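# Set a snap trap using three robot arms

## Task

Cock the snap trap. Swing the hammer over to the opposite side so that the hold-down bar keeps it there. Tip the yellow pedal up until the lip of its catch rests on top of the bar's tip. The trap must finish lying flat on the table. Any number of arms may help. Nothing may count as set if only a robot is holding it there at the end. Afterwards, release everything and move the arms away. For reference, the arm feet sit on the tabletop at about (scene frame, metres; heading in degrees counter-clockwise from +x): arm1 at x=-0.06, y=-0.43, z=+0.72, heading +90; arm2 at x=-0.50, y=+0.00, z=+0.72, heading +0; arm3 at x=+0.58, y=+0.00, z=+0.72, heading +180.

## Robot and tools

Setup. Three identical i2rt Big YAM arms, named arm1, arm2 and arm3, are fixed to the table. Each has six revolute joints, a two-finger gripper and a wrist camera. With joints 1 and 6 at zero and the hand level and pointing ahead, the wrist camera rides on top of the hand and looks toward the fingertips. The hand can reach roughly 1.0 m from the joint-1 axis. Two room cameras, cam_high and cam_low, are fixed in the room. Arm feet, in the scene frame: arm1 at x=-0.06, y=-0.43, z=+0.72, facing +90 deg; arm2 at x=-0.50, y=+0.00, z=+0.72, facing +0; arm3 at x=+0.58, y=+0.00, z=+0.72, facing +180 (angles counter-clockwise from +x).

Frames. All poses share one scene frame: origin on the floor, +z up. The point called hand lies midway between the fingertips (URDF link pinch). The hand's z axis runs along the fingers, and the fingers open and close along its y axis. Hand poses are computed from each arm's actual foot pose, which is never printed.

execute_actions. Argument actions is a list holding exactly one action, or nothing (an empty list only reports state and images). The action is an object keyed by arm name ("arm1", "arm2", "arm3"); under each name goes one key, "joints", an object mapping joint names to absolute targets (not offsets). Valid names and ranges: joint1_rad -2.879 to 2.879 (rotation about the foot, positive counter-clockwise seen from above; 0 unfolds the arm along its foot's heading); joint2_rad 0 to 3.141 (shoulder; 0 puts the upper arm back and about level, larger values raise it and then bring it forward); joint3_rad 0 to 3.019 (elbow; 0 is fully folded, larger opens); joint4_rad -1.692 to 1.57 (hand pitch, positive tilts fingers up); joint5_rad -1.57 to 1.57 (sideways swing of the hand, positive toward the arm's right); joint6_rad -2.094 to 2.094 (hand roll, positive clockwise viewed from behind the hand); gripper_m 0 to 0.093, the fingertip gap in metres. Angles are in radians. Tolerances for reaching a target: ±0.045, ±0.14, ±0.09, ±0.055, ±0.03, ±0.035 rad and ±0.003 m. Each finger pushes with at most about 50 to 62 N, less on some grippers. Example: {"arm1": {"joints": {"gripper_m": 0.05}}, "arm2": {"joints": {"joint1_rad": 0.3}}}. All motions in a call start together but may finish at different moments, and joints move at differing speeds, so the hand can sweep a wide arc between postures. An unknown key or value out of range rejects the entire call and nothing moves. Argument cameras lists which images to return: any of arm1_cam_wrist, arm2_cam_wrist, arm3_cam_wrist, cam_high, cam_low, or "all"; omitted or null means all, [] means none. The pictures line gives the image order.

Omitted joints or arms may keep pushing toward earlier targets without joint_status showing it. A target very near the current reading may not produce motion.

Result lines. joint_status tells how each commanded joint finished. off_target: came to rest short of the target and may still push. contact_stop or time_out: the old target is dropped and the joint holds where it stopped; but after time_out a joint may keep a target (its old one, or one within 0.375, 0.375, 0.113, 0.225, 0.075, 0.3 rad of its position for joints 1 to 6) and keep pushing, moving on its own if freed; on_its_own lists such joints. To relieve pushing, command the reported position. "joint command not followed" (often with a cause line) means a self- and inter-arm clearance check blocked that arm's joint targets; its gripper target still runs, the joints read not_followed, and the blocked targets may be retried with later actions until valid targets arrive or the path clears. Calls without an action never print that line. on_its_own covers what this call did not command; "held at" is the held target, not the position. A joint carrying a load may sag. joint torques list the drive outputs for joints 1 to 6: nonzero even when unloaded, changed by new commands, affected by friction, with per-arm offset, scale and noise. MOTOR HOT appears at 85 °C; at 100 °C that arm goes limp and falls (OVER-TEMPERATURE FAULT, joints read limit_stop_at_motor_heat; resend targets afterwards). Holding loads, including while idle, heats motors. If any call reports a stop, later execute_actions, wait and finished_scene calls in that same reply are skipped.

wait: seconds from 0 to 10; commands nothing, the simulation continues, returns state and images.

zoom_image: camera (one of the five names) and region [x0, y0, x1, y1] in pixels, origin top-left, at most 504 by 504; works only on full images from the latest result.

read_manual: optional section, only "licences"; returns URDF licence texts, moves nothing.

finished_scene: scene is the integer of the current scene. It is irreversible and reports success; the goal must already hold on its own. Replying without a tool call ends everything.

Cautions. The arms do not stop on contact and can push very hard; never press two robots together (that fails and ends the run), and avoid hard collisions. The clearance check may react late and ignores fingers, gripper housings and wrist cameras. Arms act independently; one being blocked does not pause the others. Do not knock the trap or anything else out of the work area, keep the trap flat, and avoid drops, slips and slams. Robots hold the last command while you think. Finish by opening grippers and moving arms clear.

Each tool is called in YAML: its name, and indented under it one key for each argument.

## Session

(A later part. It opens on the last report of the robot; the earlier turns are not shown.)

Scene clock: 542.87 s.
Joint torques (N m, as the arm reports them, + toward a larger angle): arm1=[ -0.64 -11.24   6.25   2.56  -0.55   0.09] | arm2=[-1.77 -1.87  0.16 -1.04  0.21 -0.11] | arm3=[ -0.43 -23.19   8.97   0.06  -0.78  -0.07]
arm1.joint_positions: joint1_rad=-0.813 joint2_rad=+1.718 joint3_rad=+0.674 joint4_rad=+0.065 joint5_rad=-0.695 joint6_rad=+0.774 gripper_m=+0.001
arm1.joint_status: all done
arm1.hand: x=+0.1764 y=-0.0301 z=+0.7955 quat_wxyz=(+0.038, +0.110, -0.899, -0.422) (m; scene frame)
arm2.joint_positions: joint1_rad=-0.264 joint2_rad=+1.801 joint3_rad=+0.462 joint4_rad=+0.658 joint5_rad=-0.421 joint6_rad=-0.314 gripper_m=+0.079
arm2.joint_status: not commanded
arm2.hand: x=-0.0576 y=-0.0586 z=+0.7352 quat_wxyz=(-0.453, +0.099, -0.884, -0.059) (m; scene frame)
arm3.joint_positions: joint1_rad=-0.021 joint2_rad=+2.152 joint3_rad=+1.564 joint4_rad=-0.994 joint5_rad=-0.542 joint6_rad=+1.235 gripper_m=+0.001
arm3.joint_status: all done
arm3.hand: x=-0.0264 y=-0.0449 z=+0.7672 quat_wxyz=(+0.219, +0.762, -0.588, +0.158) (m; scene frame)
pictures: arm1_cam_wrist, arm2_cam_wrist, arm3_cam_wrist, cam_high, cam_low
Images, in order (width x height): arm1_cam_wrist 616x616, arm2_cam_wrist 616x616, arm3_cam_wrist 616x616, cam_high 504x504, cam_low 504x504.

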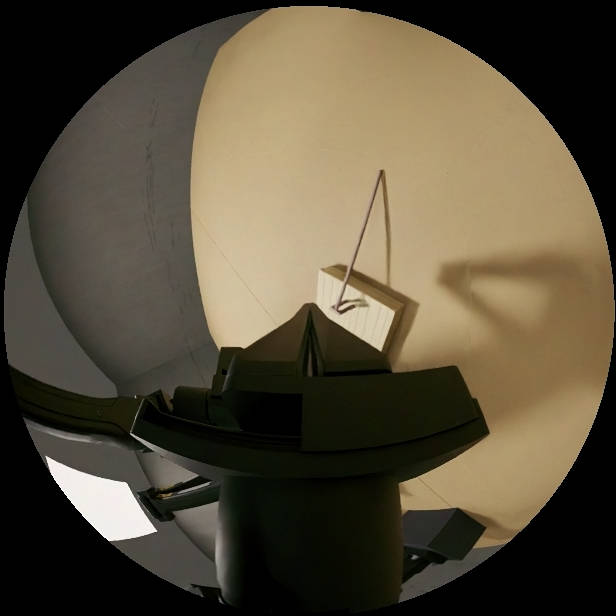

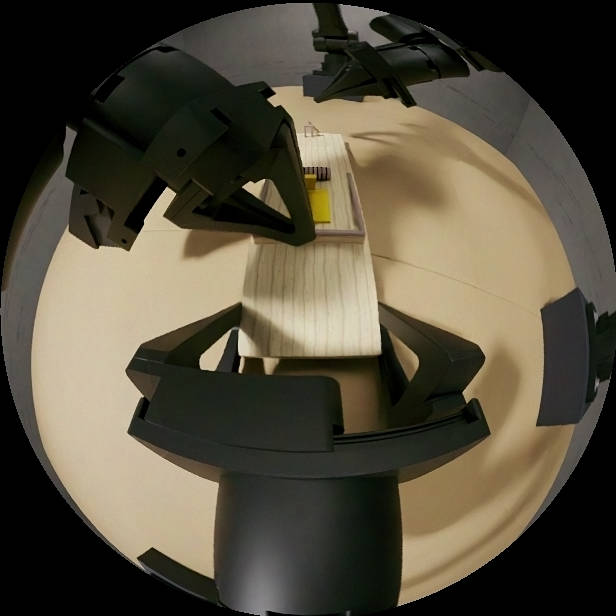

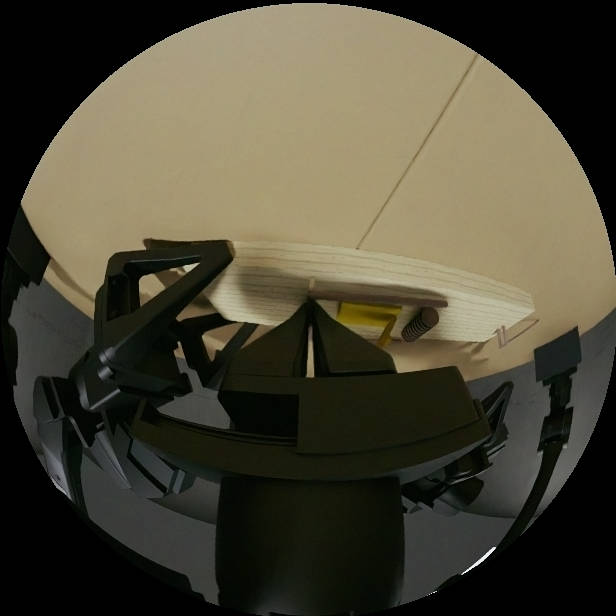

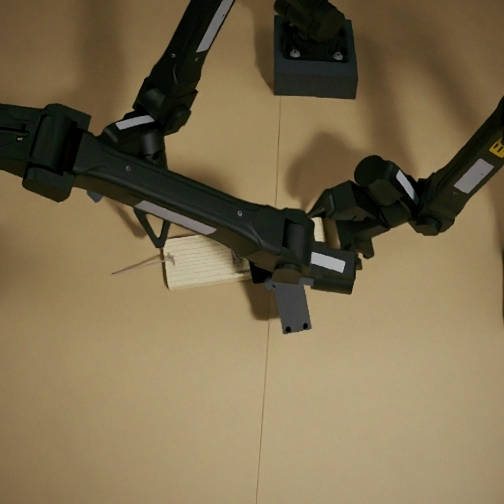

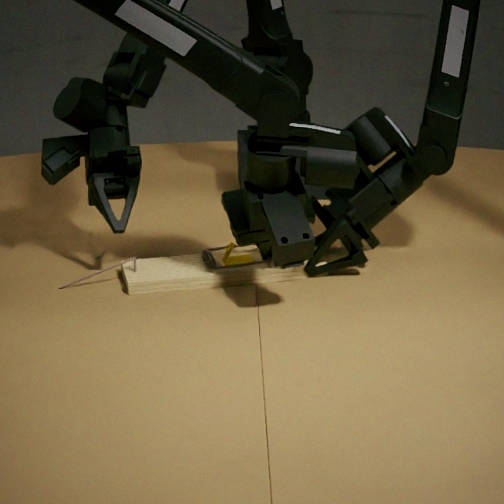

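zoom_image:
  camera: "arm1_cam_wrist"
  region: [280, 240, 440, 370]

Region (280, 240, 440, 370) of arm1_cam_wrist's 616x616 image, scaled by 3.150, with more detail than that image has; it fills the top 410 rows of this view, and the rest is white.

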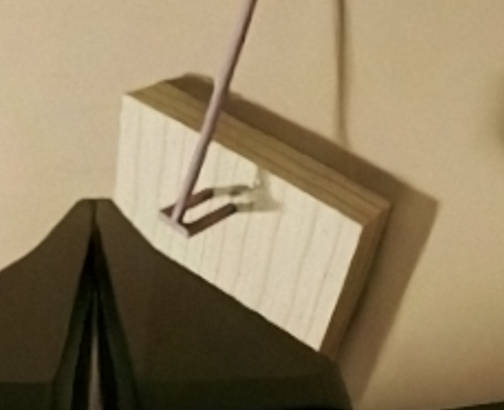

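execute_actions:
  actions:
    - {"arm1": {"joints": {"joint1_rad": -0.812, "joint2_rad": 1.78, "joint3_rad": 0.60, "joint4_rad": 0.195, "joint5_rad": -0.705, "joint6_rad": 0.80}}}
  cameras: ["arm1_cam_wrist", "arm2_cam_wrist", "cam_low"]

Scene clock: 571.47 s.
Joint torques (N m, as the arm reports them, + toward a larger angle): arm1=[ -0.65 -10.76   5.38   2.46  -0.53   0.08] | arm2=[-1.73 -1.36  0.13 -1.11  0.2  -0.14] | arm3=[ -0.43 -23.2    8.97   0.06  -0.78  -0.08]
arm1.joint_positions: joint1_rad=-0.813 joint2_rad=+1.779 joint3_rad=+0.593 joint4_rad=+0.176 joint5_rad=-0.701 joint6_rad=+0.785 gripper_m=+0.001
arm1.joint_status: all done
arm1.hand: x=+0.1534 y=-0.0528 z=+0.7608 quat_wxyz=(+0.053, +0.101, -0.903, -0.415) (m; scene frame)
arm2.joint_positions: joint1_rad=-0.264 joint2_rad=+1.801 joint3_rad=+0.462 joint4_rad=+0.658 joint5_rad=-0.421 joint6_rad=-0.314 gripper_m=+0.079
arm2.joint_status: not commanded
arm2.hand: x=-0.0576 y=-0.0586 z=+0.7352 quat_wxyz=(-0.453, +0.099, -0.884, -0.059) (m; scene frame)
arm3.joint_positions: joint1_rad=-0.021 joint2_rad=+2.152 joint3_rad=+1.564 joint4_rad=-0.994 joint5_rad=-0.542 joint6_rad=+1.235 gripper_m=+0.001
arm3.joint_status: not commanded
arm3.hand: x=-0.0264 y=-0.0449 z=+0.7672 quat_wxyz=(+0.219, +0.762, -0.588, +0.158) (m; scene frame)
pictures: arm1_cam_wrist, arm2_cam_wrist, cam_low
Images, in order (width x height): arm1_cam_wrist 616x616, arm2_cam_wrist 616x616, cam_low 504x504.

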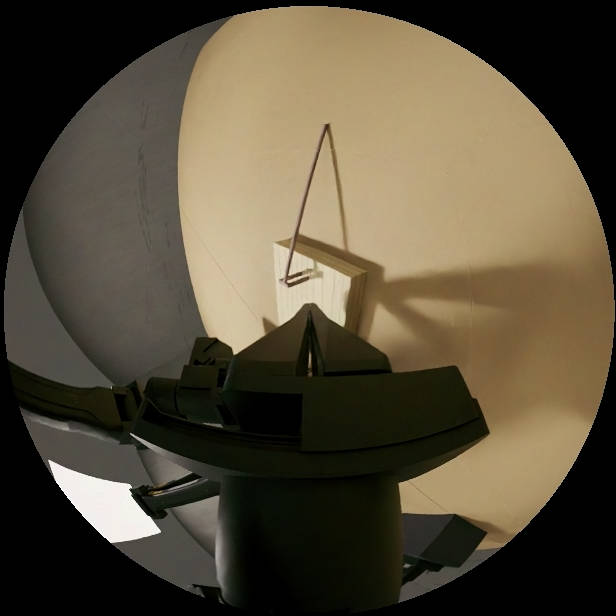

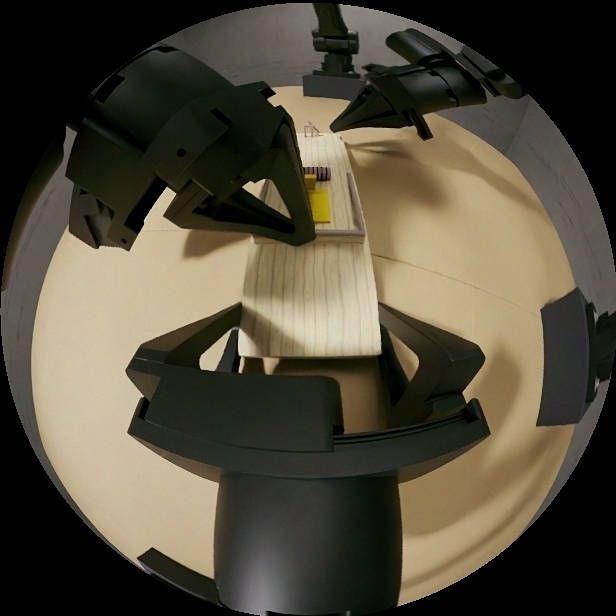

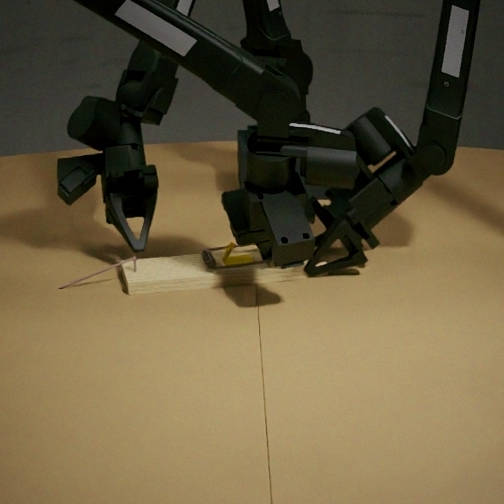

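execute_actions:
  actions:
    - {"arm1": {"joints": {"joint2_rad": 1.875, "joint3_rad": 0.595, "joint4_rad": 0.26}}}
  cameras: ["arm1_cam_wrist", "cam_low"]

Scene clock: 579.60 s.
Joint torques (N m, as the arm reports them, + toward a larger angle): arm1=[-0.94 -8.36  4.22  2.11  0.07  0.07] | arm2=[-1.61 -1.7   0.17 -1.17  0.26 -0.1 ] | arm3=[ -0.35 -23.16   8.98   0.04  -0.77  -0.07]
arm1.joint_positions: joint1_rad=-0.816 joint2_rad=+1.841 joint3_rad=+0.595 joint4_rad=+0.252 joint5_rad=-0.716 joint6_rad=+0.786 gripper_m=+0.001
arm1.joint_status: all done
arm1.hand: x=+0.1547 y=-0.0508 z=+0.7462 quat_wxyz=(+0.052, +0.103, -0.898, -0.424) (m; scene frame)
arm2.joint_positions: joint1_rad=-0.265 joint2_rad=+1.801 joint3_rad=+0.462 joint4_rad=+0.658 joint5_rad=-0.422 joint6_rad=-0.316 gripper_m=+0.079
arm2.joint_status: not commanded
arm2.hand: x=-0.0576 y=-0.0586 z=+0.7353 quat_wxyz=(-0.454, +0.100, -0.884, -0.059) (m; scene frame)
arm3.joint_positions: joint1_rad=-0.022 joint2_rad=+2.152 joint3_rad=+1.564 joint4_rad=-0.993 joint5_rad=-0.542 joint6_rad=+1.235 gripper_m=+0.001
arm3.joint_status: not commanded
arm3.hand: x=-0.0266 y=-0.0446 z=+0.7672 quat_wxyz=(+0.220, +0.762, -0.588, +0.158) (m; scene frame)
pictures: arm1_cam_wrist, cam_low
Images, in order (width x height): arm1_cam_wrist 616x616, cam_low 504x504.

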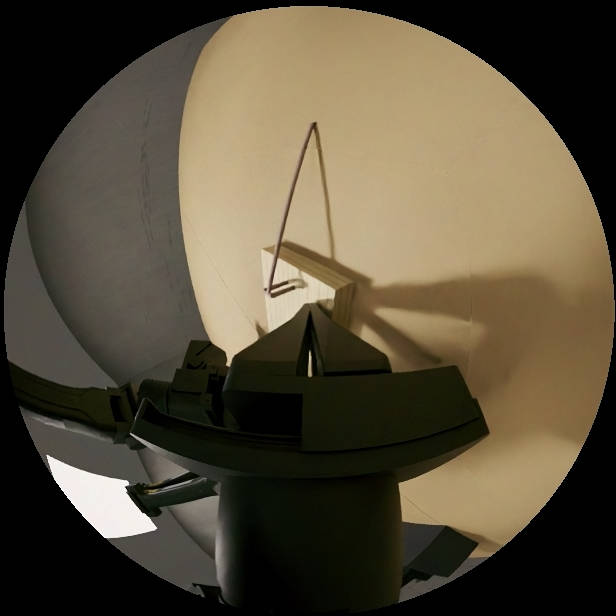

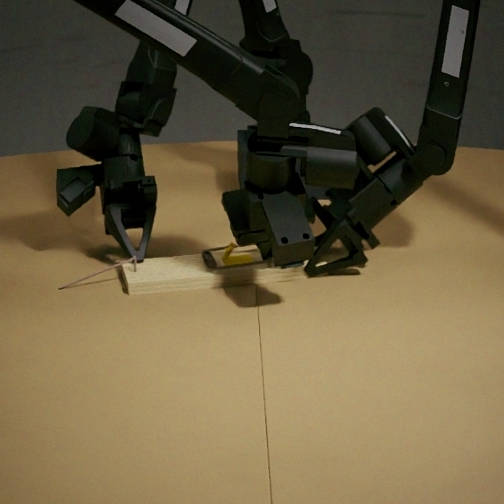

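execute_actions:
  actions:
    - {"arm1": {"joints": {"joint2_rad": 1.90, "joint3_rad": 0.57, "joint4_rad": 0.245, "joint5_rad": -0.697}}, "arm2": {"joints": {"joint2_rad": 1.92, "joint3_rad": 0.395, "joint4_rad": 0.58, "joint5_rad": -0.402}}, "arm3": {"joints": {"joint1_rad": -0.03, "joint2_rad": 2.0, "joint3_rad": 1.60, "joint4_rad": -1.025, "joint5_rad": -0.57, "joint6_rad": 1.23}}}
  cameras: ["arm2_cam_wrist", "arm3_cam_wrist", "cam_low"]

Scene clock: 592.23 s.
Joint torques (N m, as the arm reports them, + toward a larger angle): arm1=[-0.56 -6.86  2.37  1.24  0.4   0.06] | arm2=[-1.54  1.17 -1.61 -2.12  0.81 -0.1 ] | arm3=[ -0.2  -31.37  11.12   1.32  -1.45  -0.07]
arm1.joint_positions: joint1_rad=-0.816 joint2_rad=+1.843 joint3_rad=+0.594 joint4_rad=+0.252 joint5_rad=-0.716 joint6_rad=+0.786 gripper_m=+0.001
arm1.joint_status: all done
arm1.hand: x=+0.1541 y=-0.0512 z=+0.7456 quat_wxyz=(+0.053, +0.103, -0.899, -0.423) (m; scene frame)
arm2.joint_positions: joint1_rad=-0.265 joint2_rad=+1.804 joint3_rad=+0.461 joint4_rad=+0.658 joint5_rad=-0.424 joint6_rad=-0.317 gripper_m=+0.079
arm2.joint_status: joint4_rad time_out (moved +0.000 of -0.078); the others done
arm2.on_its_own: joint4_rad reads +0.658 and still pushes toward +0.580 since a time_out
arm2.hand: x=-0.0583 y=-0.0586 z=+0.7341 quat_wxyz=(-0.453, +0.100, -0.884, -0.060) (m; scene frame)
arm3.joint_positions: joint1_rad=-0.024 joint2_rad=+2.098 joint3_rad=+1.562 joint4_rad=-1.047 joint5_rad=-0.542 joint6_rad=+1.235 gripper_m=+0.001
arm3.joint_status: all done
arm3.hand: x=-0.0214 y=-0.0434 z=+0.7973 quat_wxyz=(+0.219, +0.762, -0.589, +0.159) (m; scene frame)
pictures: arm2_cam_wrist, arm3_cam_wrist, cam_low
Images, in order (width x height): arm2_cam_wrist 616x616, arm3_cam_wrist 616x616, cam_low 504x504.

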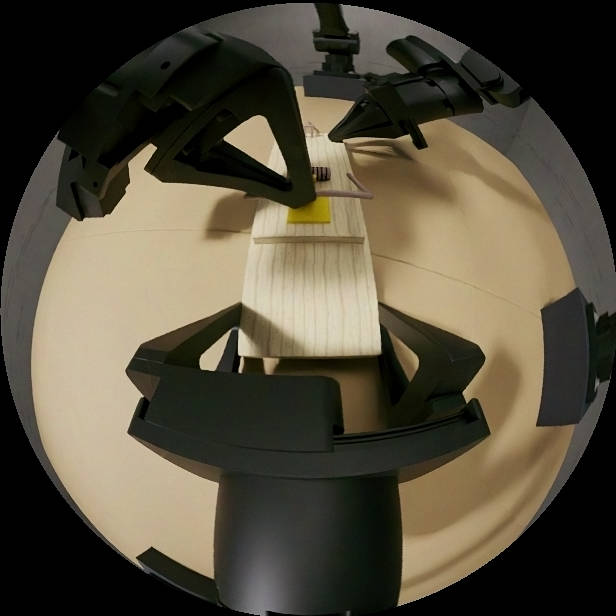

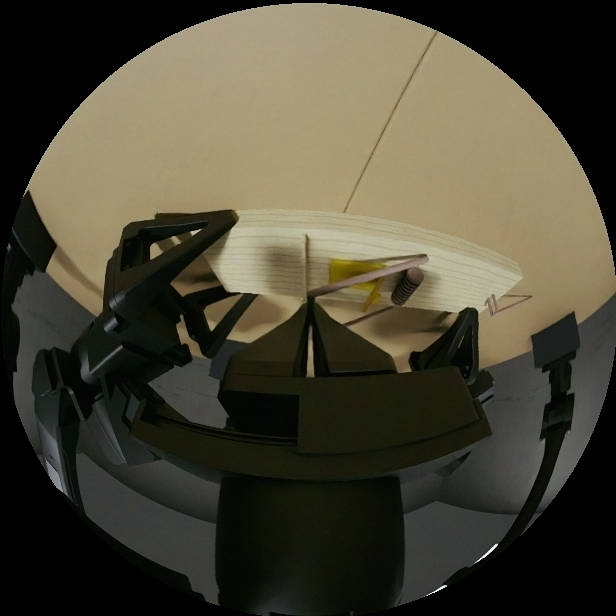

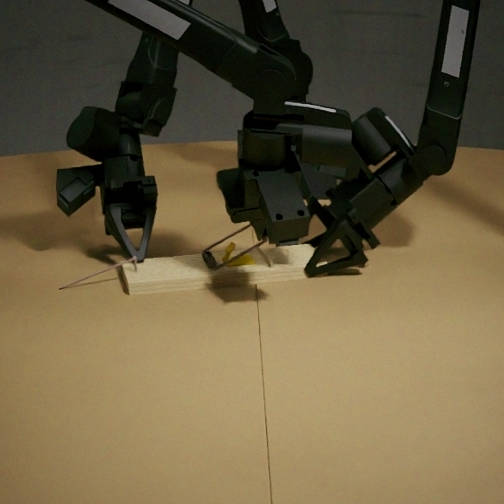

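execute_actions:
  actions:
    - {"arm3": {"joints": {"joint1_rad": -0.06, "joint2_rad": 1.935, "joint3_rad": 1.435, "joint4_rad": -1.10, "joint5_rad": -0.553, "joint6_rad": 1.21}}}
  cameras: ["arm2_cam_wrist", "arm3_cam_wrist", "cam_low"]

Scene clock: 602.67 s.
Joint torques (N m, as the arm reports them, + toward a larger angle): arm1=[-0.89 -6.83  2.42  1.26  0.4   0.09] | arm2=[-1.61  1.09 -1.51 -2.16  0.79 -0.11] | arm3=[ -1.19 -25.71   6.4   -1.25  -0.67  -0.09]
arm1.joint_positions: joint1_rad=-0.816 joint2_rad=+1.843 joint3_rad=+0.594 joint4_rad=+0.252 joint5_rad=-0.716 joint6_rad=+0.786 gripper_m=+0.001
arm1.joint_status: not commanded
arm1.hand: x=+0.1541 y=-0.0512 z=+0.7456 quat_wxyz=(+0.053, +0.103, -0.899, -0.423) (m; scene frame)
arm2.joint_positions: joint1_rad=-0.265 joint2_rad=+1.804 joint3_rad=+0.461 joint4_rad=+0.658 joint5_rad=-0.424 joint6_rad=-0.317 gripper_m=+0.079
arm2.joint_status: not commanded
arm2.on_its_own: joint4_rad reads +0.658 and still pushes toward +0.580 since a time_out
arm2.hand: x=-0.0583 y=-0.0586 z=+0.7341 quat_wxyz=(-0.453, +0.100, -0.884, -0.060) (m; scene frame)
arm3.joint_positions: joint1_rad=-0.042 joint2_rad=+1.982 joint3_rad=+1.453 joint4_rad=-1.065 joint5_rad=-0.543 joint6_rad=+1.217 gripper_m=+0.001
arm3.joint_status: all done
arm3.hand: x=+0.0137 y=-0.0360 z=+0.8273 quat_wxyz=(+0.219, +0.760, -0.590, +0.159) (m; scene frame)
pictures: arm2_cam_wrist, arm3_cam_wrist, cam_low
Images, in order (width x height): arm2_cam_wrist 616x616, arm3_cam_wrist 616x616, cam_low 504x504.

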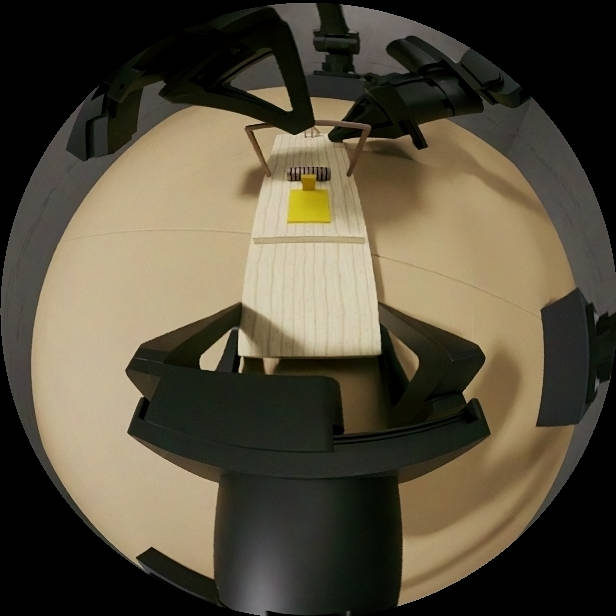

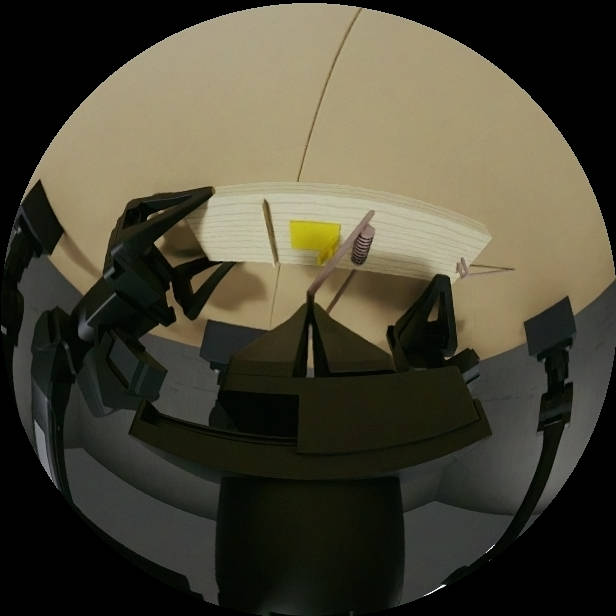

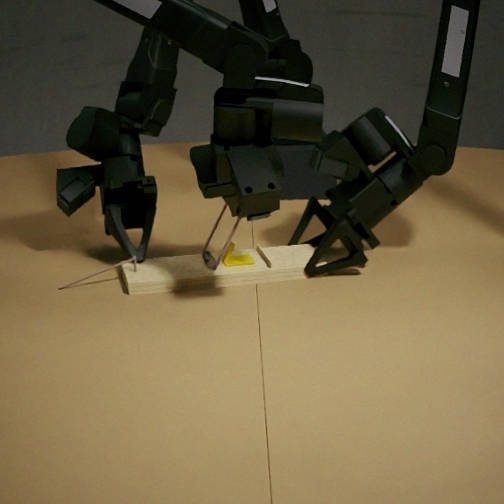

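execute_actions:
  actions:
    - {"arm3": {"joints": {"joint1_rad": -0.088, "joint2_rad": 1.875, "joint3_rad": 1.245, "joint4_rad": -1.078, "joint5_rad": -0.538, "joint6_rad": 1.175}}}
  cameras: ["arm2_cam_wrist", "arm3_cam_wrist", "cam_low"]

Scene clock: 612.47 s.
Joint torques (N m, as the arm reports them, + toward a larger angle): arm1=[-0.86 -6.69  2.4   1.18  0.41  0.06] | arm2=[-1.71  0.99 -1.6  -2.21  0.8  -0.1 ] | arm3=[ -0.95 -20.34   3.36  -1.63   0.13  -0.08]
arm1.joint_positions: joint1_rad=-0.816 joint2_rad=+1.843 joint3_rad=+0.594 joint4_rad=+0.253 joint5_rad=-0.716 joint6_rad=+0.786 gripper_m=+0.001
arm1.joint_status: not commanded
arm1.hand: x=+0.1542 y=-0.0511 z=+0.7456 quat_wxyz=(+0.053, +0.103, -0.899, -0.423) (m; scene frame)
arm2.joint_positions: joint1_rad=-0.265 joint2_rad=+1.804 joint3_rad=+0.461 joint4_rad=+0.658 joint5_rad=-0.424 joint6_rad=-0.317 gripper_m=+0.079
arm2.joint_status: not commanded
arm2.on_its_own: joint4_rad reads +0.658 and still pushes toward +0.580 since a time_out
arm2.hand: x=-0.0582 y=-0.0586 z=+0.7341 quat_wxyz=(-0.453, +0.100, -0.884, -0.059) (m; scene frame)
arm3.joint_positions: joint1_rad=-0.072 joint2_rad=+1.879 joint3_rad=+1.296 joint4_rad=-1.036 joint5_rad=-0.546 joint6_rad=+1.181 gripper_m=+0.001
arm3.joint_status: all done
arm3.hand: x=+0.0629 y=-0.0253 z=+0.8311 quat_wxyz=(+0.219, +0.760, -0.590, +0.163) (m; scene frame)
pictures: arm2_cam_wrist, arm3_cam_wrist, cam_low
Images, in order (width x height): arm2_cam_wrist 616x616, arm3_cam_wrist 616x616, cam_low 504x504.

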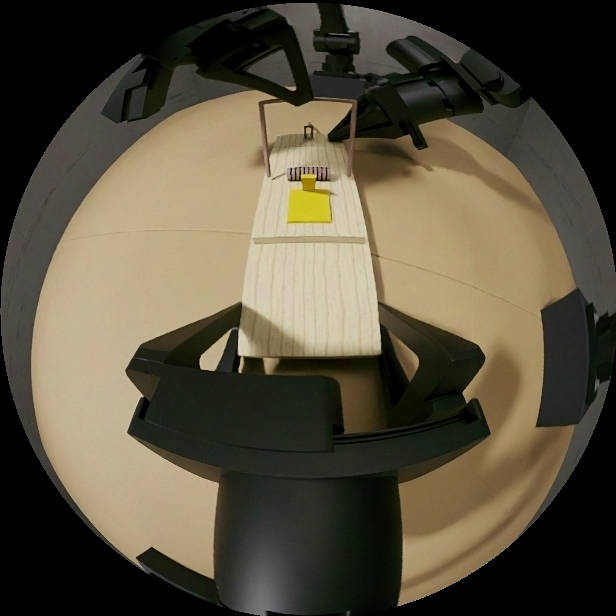

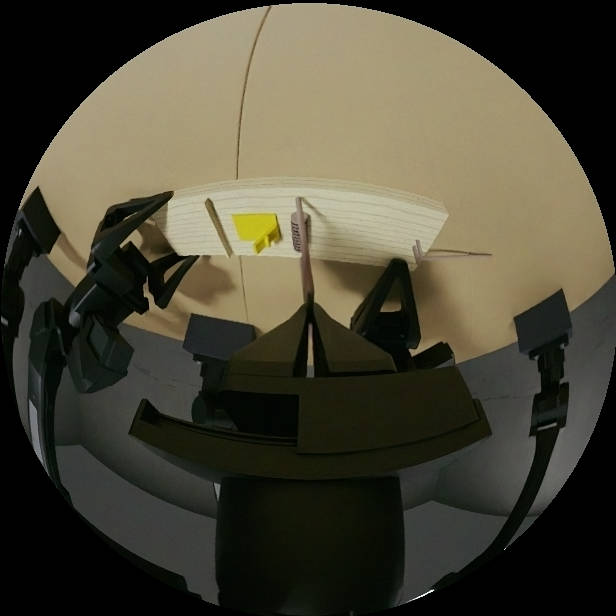

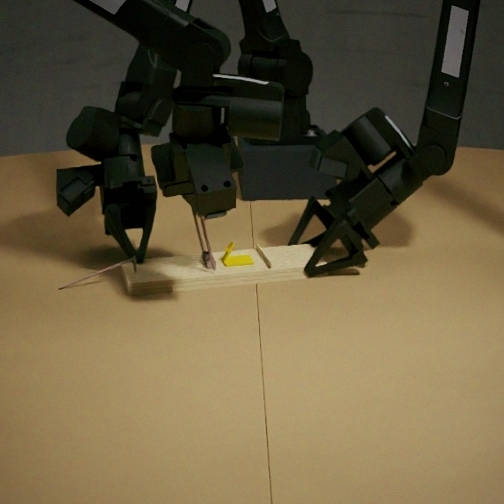

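execute_actions:
  actions:
    - {"arm1": {"joints": {"joint1_rad": -0.845, "joint2_rad": 1.655, "joint3_rad": 0.47, "joint4_rad": 0.185, "joint5_rad": -0.72, "joint6_rad": 0.745}}, "arm3": {"joints": {"joint1_rad": -0.113, "joint2_rad": 1.885, "joint3_rad": 1.095, "joint4_rad": -0.972, "joint5_rad": -0.527, "joint6_rad": 1.14}}}

Scene clock: 626.63 s.
Joint torques (N m, as the arm reports them, + toward a larger angle): arm1=[-1.17 -8.25  5.91  1.23 -0.22 -0.23] | arm2=[-1.56  1.21 -1.52 -2.32  0.81 -0.09] | arm3=[ -0.8  -14.57   1.96  -1.35   0.9   -0.08]
arm1.joint_positions: joint1_rad=-0.842 joint2_rad=+1.650 joint3_rad=+0.454 joint4_rad=+0.192 joint5_rad=-0.724 joint6_rad=+0.760 gripper_m=+0.001
arm1.joint_status: all done
arm1.hand: x=+0.1253 y=-0.0925 z=+0.7781 quat_wxyz=(+0.048, +0.103, -0.898, -0.424) (m; scene frame)
arm2.joint_positions: joint1_rad=-0.265 joint2_rad=+1.805 joint3_rad=+0.461 joint4_rad=+0.661 joint5_rad=-0.424 joint6_rad=-0.317 gripper_m=+0.079
arm2.joint_status: not commanded
arm2.on_its_own: joint4_rad reads +0.661 and still pushes toward +0.580 since a time_out
arm2.hand: x=-0.0581 y=-0.0586 z=+0.7340 quat_wxyz=(-0.453, +0.100, -0.884, -0.059) (m; scene frame)
arm3.joint_positions: joint1_rad=-0.100 joint2_rad=+1.834 joint3_rad=+1.157 joint4_rad=-0.936 joint5_rad=-0.553 joint6_rad=+1.145 gripper_m=+0.001
arm3.joint_status: all done
arm3.hand: x=+0.0972 y=-0.0173 z=+0.8108 quat_wxyz=(+0.229, +0.762, -0.586, +0.155) (m; scene frame)
pictures: arm1_cam_wrist, arm2_cam_wrist, arm3_cam_wrist, cam_high, cam_low
Images, in order (width x height): arm1_cam_wrist 616x616, arm2_cam_wrist 616x616, arm3_cam_wrist 616x616, cam_high 504x504, cam_low 504x504.

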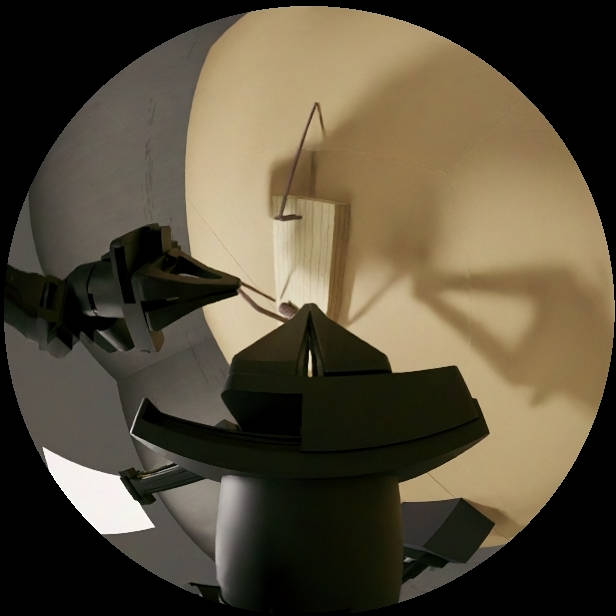

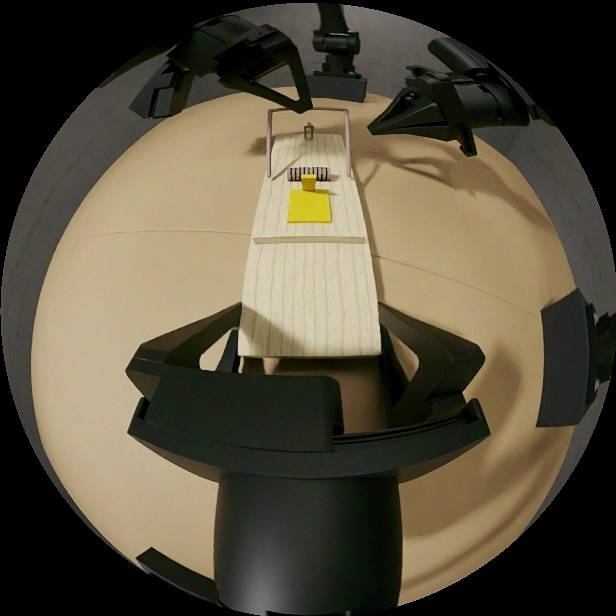

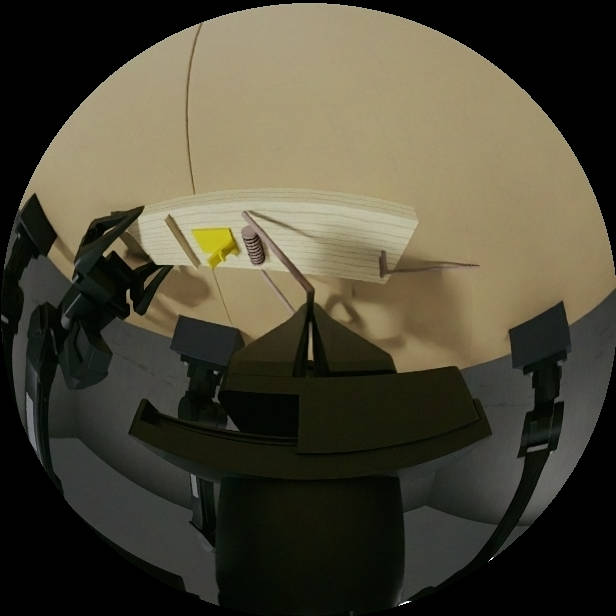

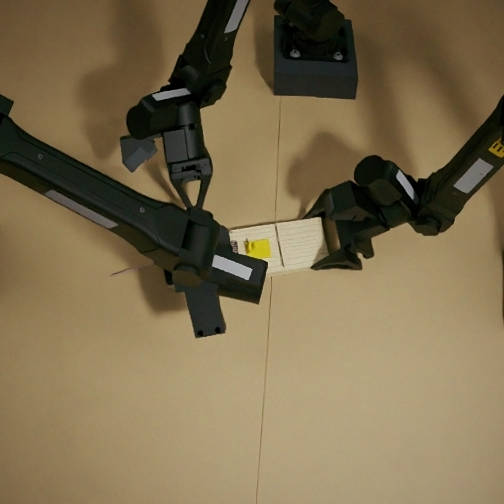

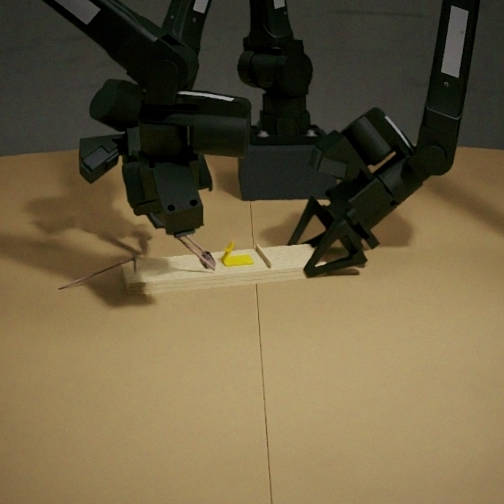

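execute_actions:
  actions:
    - {"arm3": {"joints": {"joint1_rad": -0.12, "joint2_rad": 1.995, "joint3_rad": 1.04, "joint4_rad": -0.835, "joint6_rad": 1.125}}}

Scene clock: 632.00 s.
Joint torques (N m, as the arm reports them, + toward a larger angle): arm1=[-1.17 -8.02  6.03  1.21 -0.22 -0.26] | arm2=[-1.88  0.89 -1.61 -2.34  0.81 -0.1 ] | arm3=[ -0.04 -11.81   1.81   0.09   0.96  -0.06]
arm1.joint_positions: joint1_rad=-0.842 joint2_rad=+1.650 joint3_rad=+0.454 joint4_rad=+0.192 joint5_rad=-0.724 joint6_rad=+0.760 gripper_m=+0.001
arm1.joint_status: not commanded
arm1.hand: x=+0.1253 y=-0.0925 z=+0.7781 quat_wxyz=(+0.048, +0.103, -0.898, -0.424) (m; scene frame)
arm2.joint_positions: joint1_rad=-0.265 joint2_rad=+1.805 joint3_rad=+0.461 joint4_rad=+0.661 joint5_rad=-0.424 joint6_rad=-0.317 gripper_m=+0.079
arm2.joint_status: not commanded
arm2.on_its_own: joint4_rad reads +0.661 and still pushes toward +0.580 since a time_out
arm2.hand: x=-0.0581 y=-0.0586 z=+0.7340 quat_wxyz=(-0.453, +0.100, -0.884, -0.059) (m; scene frame)
arm3.joint_positions: joint1_rad=-0.118 joint2_rad=+1.911 joint3_rad=+1.092 joint4_rad=-0.832 joint5_rad=-0.555 joint6_rad=+1.130 gripper_m=+0.001
arm3.joint_status: all done
arm3.hand: x=+0.1165 y=-0.0126 z=+0.7584 quat_wxyz=(+0.223, +0.757, -0.591, +0.167) (m; scene frame)
pictures: arm1_cam_wrist, arm2_cam_wrist, arm3_cam_wrist, cam_high, cam_low
Images, in order (width x height): arm1_cam_wrist 616x616, arm2_cam_wrist 616x616, arm3_cam_wrist 616x616, cam_high 504x504, cam_low 504x504.

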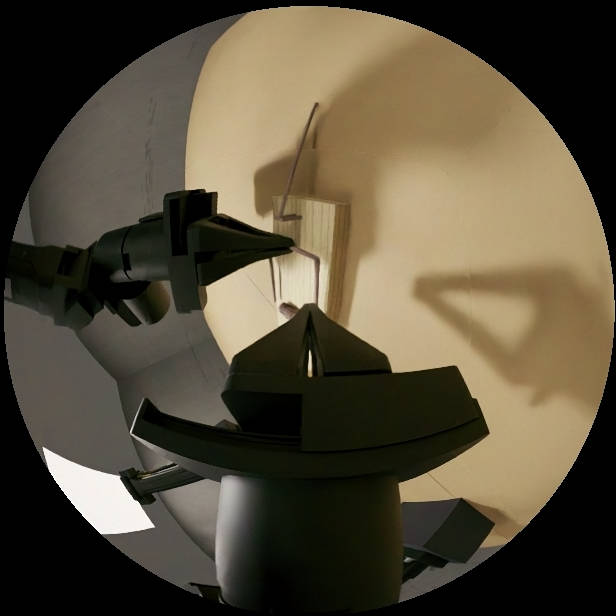

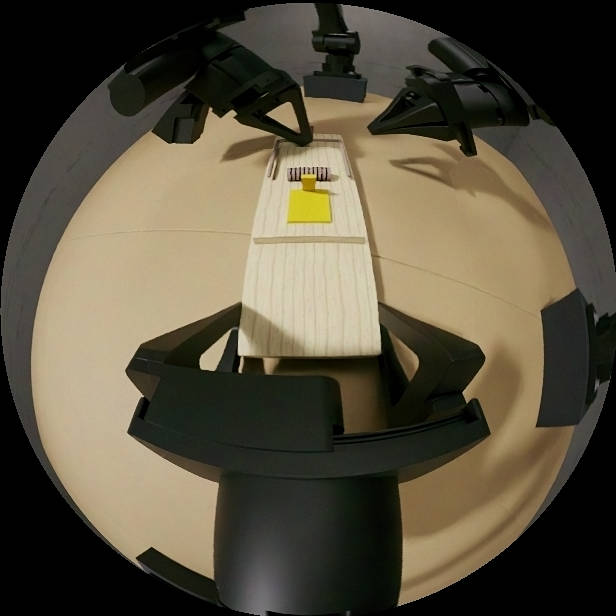

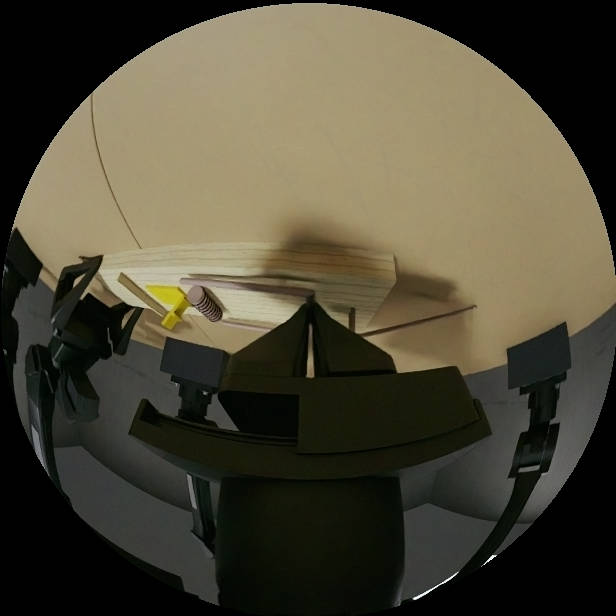

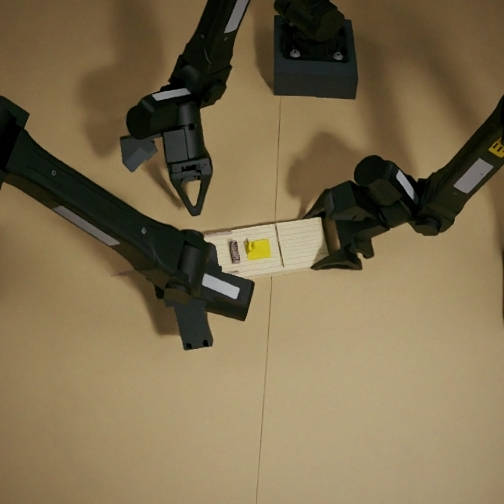

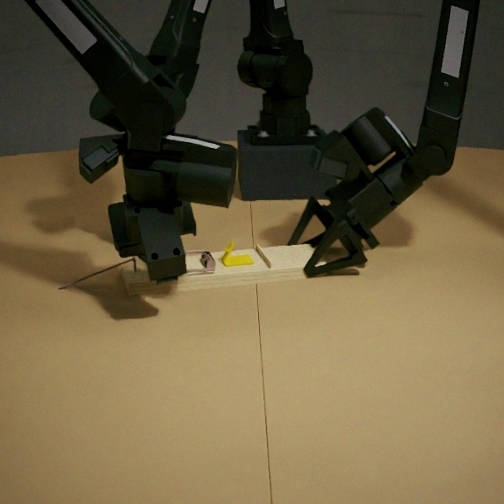

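zoom_image:
  camera: "arm1_cam_wrist"
  region: [240, 190, 380, 330]

Region (240, 190, 380, 330) of arm1_cam_wrist's 616x616 image, scaled by 3.600, with more detail than that image has.

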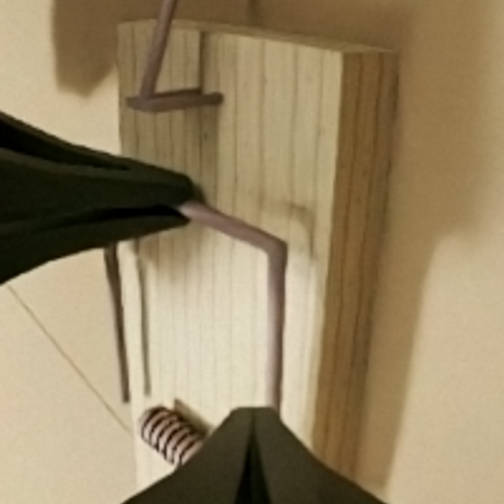

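execute_actions:
  actions:
    - {"arm1": {"joints": {"joint1_rad": -0.742, "joint2_rad": 1.712, "joint3_rad": 0.535, "joint4_rad": 0.257, "joint5_rad": -0.659, "joint6_rad": 0.872}}}
  cameras: ["arm1_cam_wrist", "arm2_cam_wrist", "arm3_cam_wrist"]

Scene clock: 662.90 s.
Joint torques (N m, as the arm reports them, + toward a larger angle): arm1=[-1.31 -9.41  6.37  2.53 -0.16  0.08] | arm2=[-2.06  1.1  -1.5  -2.3   0.82 -0.1 ] | arm3=[  0.05 -11.83   1.81   0.09   0.96  -0.07]
arm1.joint_positions: joint1_rad=-0.737 joint2_rad=+1.706 joint3_rad=+0.515 joint4_rad=+0.239 joint5_rad=-0.663 joint6_rad=+0.856 gripper_m=+0.001
arm1.joint_status: all done
arm1.hand: x=+0.1181 y=-0.0531 z=+0.7731 quat_wxyz=(+0.050, +0.107, -0.901, -0.418) (m; scene frame)
arm2.joint_positions: joint1_rad=-0.265 joint2_rad=+1.805 joint3_rad=+0.461 joint4_rad=+0.661 joint5_rad=-0.424 joint6_rad=-0.317 gripper_m=+0.079
arm2.joint_status: not commanded
arm2.on_its_own: joint4_rad reads +0.661 and still pushes toward +0.580 since a time_out
arm2.hand: x=-0.0581 y=-0.0586 z=+0.7340 quat_wxyz=(-0.453, +0.100, -0.884, -0.059) (m; scene frame)
arm3.joint_positions: joint1_rad=-0.118 joint2_rad=+1.911 joint3_rad=+1.092 joint4_rad=-0.832 joint5_rad=-0.555 joint6_rad=+1.130 gripper_m=+0.001
arm3.joint_status: not commanded
arm3.hand: x=+0.1165 y=-0.0126 z=+0.7584 quat_wxyz=(+0.223, +0.757, -0.591, +0.167) (m; scene frame)
pictures: arm1_cam_wrist, arm2_cam_wrist, arm3_cam_wrist
Images, in order (width x height): arm1_cam_wrist 616x616, arm2_cam_wrist 616x616, arm3_cam_wrist 616x616.

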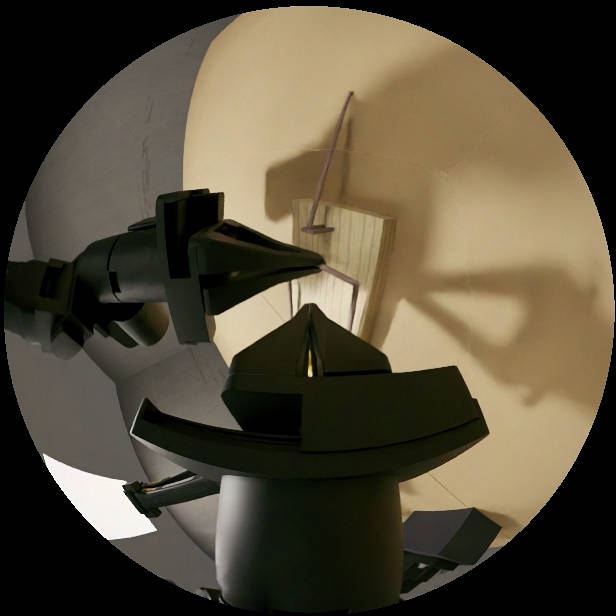

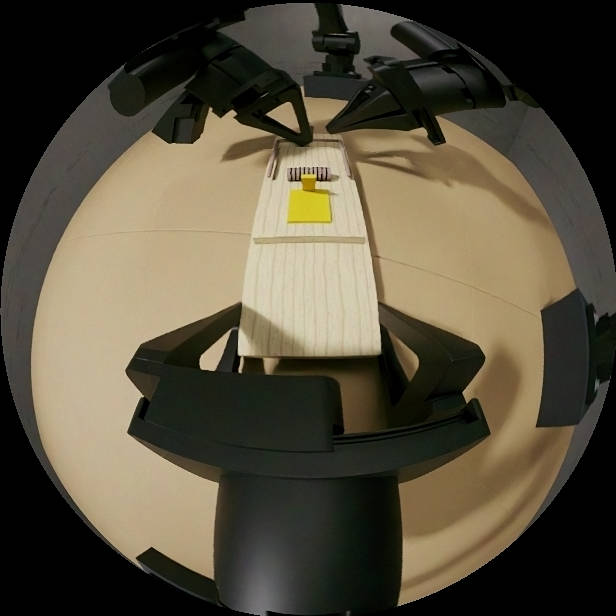

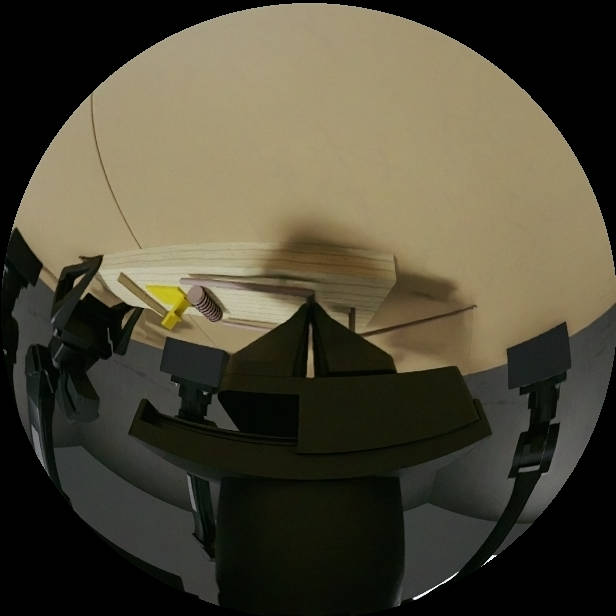

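zoom_image:
  camera: "arm2_cam_wrist"
  region: [250, 80, 400, 200]

Region (250, 80, 400, 200) of arm2_cam_wrist's 616x616 image, scaled by 3.360, with more detail than that image has; it fills the top 403 rows of this view, and the rest is white.

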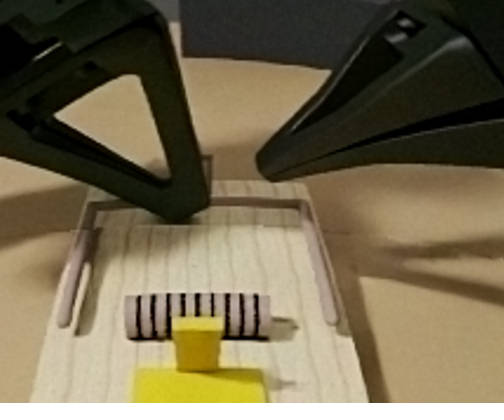

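execute_actions:
  actions:
    - {"arm1": {"joints": {"joint1_rad": -0.752, "joint2_rad": 1.815, "joint3_rad": 0.53, "joint4_rad": 0.34}}}
  cameras: ["arm1_cam_wrist", "arm2_cam_wrist"]

Scene clock: 671.30 s.
Joint torques (N m, as the arm reports them, + toward a larger angle): arm1=[-1.06 -9.13  4.94  2.28  0.01  0.06] | arm2=[-1.62  0.8  -1.55 -2.32  0.81 -0.08] | arm3=[  0.02 -11.85   1.83   0.07   0.97  -0.07]
arm1.joint_positions: joint1_rad=-0.745 joint2_rad=+1.800 joint3_rad=+0.519 joint4_rad=+0.328 joint5_rad=-0.667 joint6_rad=+0.858 gripper_m=+0.001
arm1.joint_status: all done
arm1.hand: x=+0.1211 y=-0.0537 z=+0.7491 quat_wxyz=(+0.051, +0.103, -0.901, -0.419) (m; scene frame)
arm2.joint_positions: joint1_rad=-0.265 joint2_rad=+1.805 joint3_rad=+0.461 joint4_rad=+0.661 joint5_rad=-0.424 joint6_rad=-0.317 gripper_m=+0.079
arm2.joint_status: not commanded
arm2.on_its_own: joint4_rad reads +0.661 and still pushes toward +0.580 since a time_out
arm2.hand: x=-0.0581 y=-0.0586 z=+0.7340 quat_wxyz=(-0.453, +0.100, -0.884, -0.059) (m; scene frame)
arm3.joint_positions: joint1_rad=-0.118 joint2_rad=+1.911 joint3_rad=+1.092 joint4_rad=-0.832 joint5_rad=-0.555 joint6_rad=+1.129 gripper_m=+0.001
arm3.joint_status: not commanded
arm3.hand: x=+0.1166 y=-0.0127 z=+0.7583 quat_wxyz=(+0.223, +0.757, -0.591, +0.168) (m; scene frame)
pictures: arm1_cam_wrist, arm2_cam_wrist
Images, in order (width x height): arm1_cam_wrist 616x616, arm2_cam_wrist 616x616.

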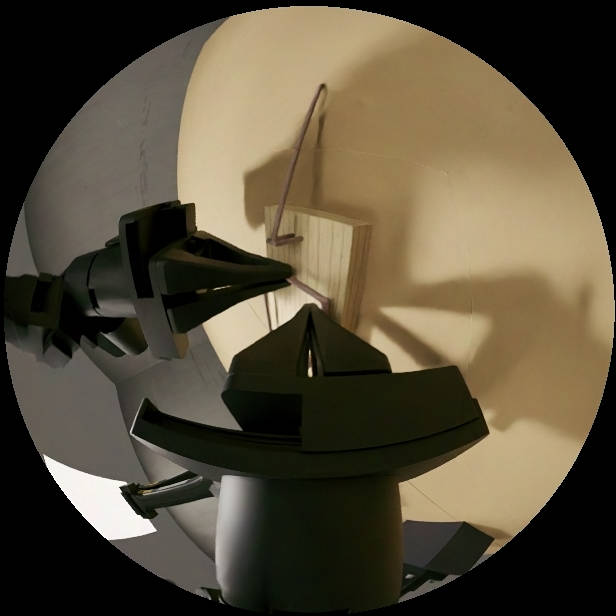

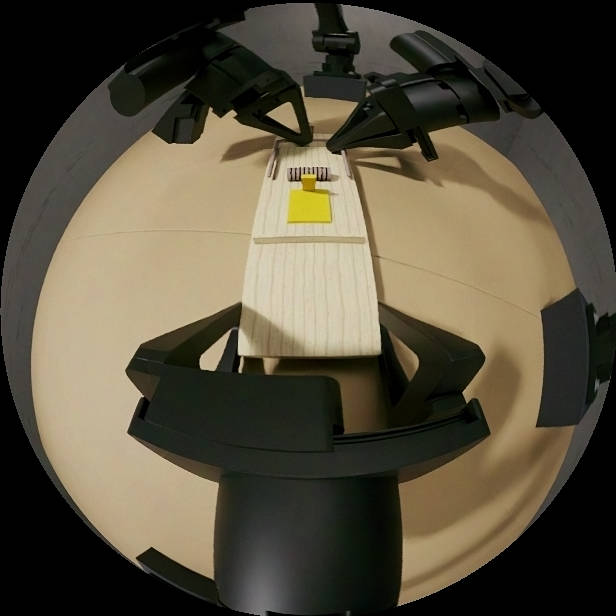

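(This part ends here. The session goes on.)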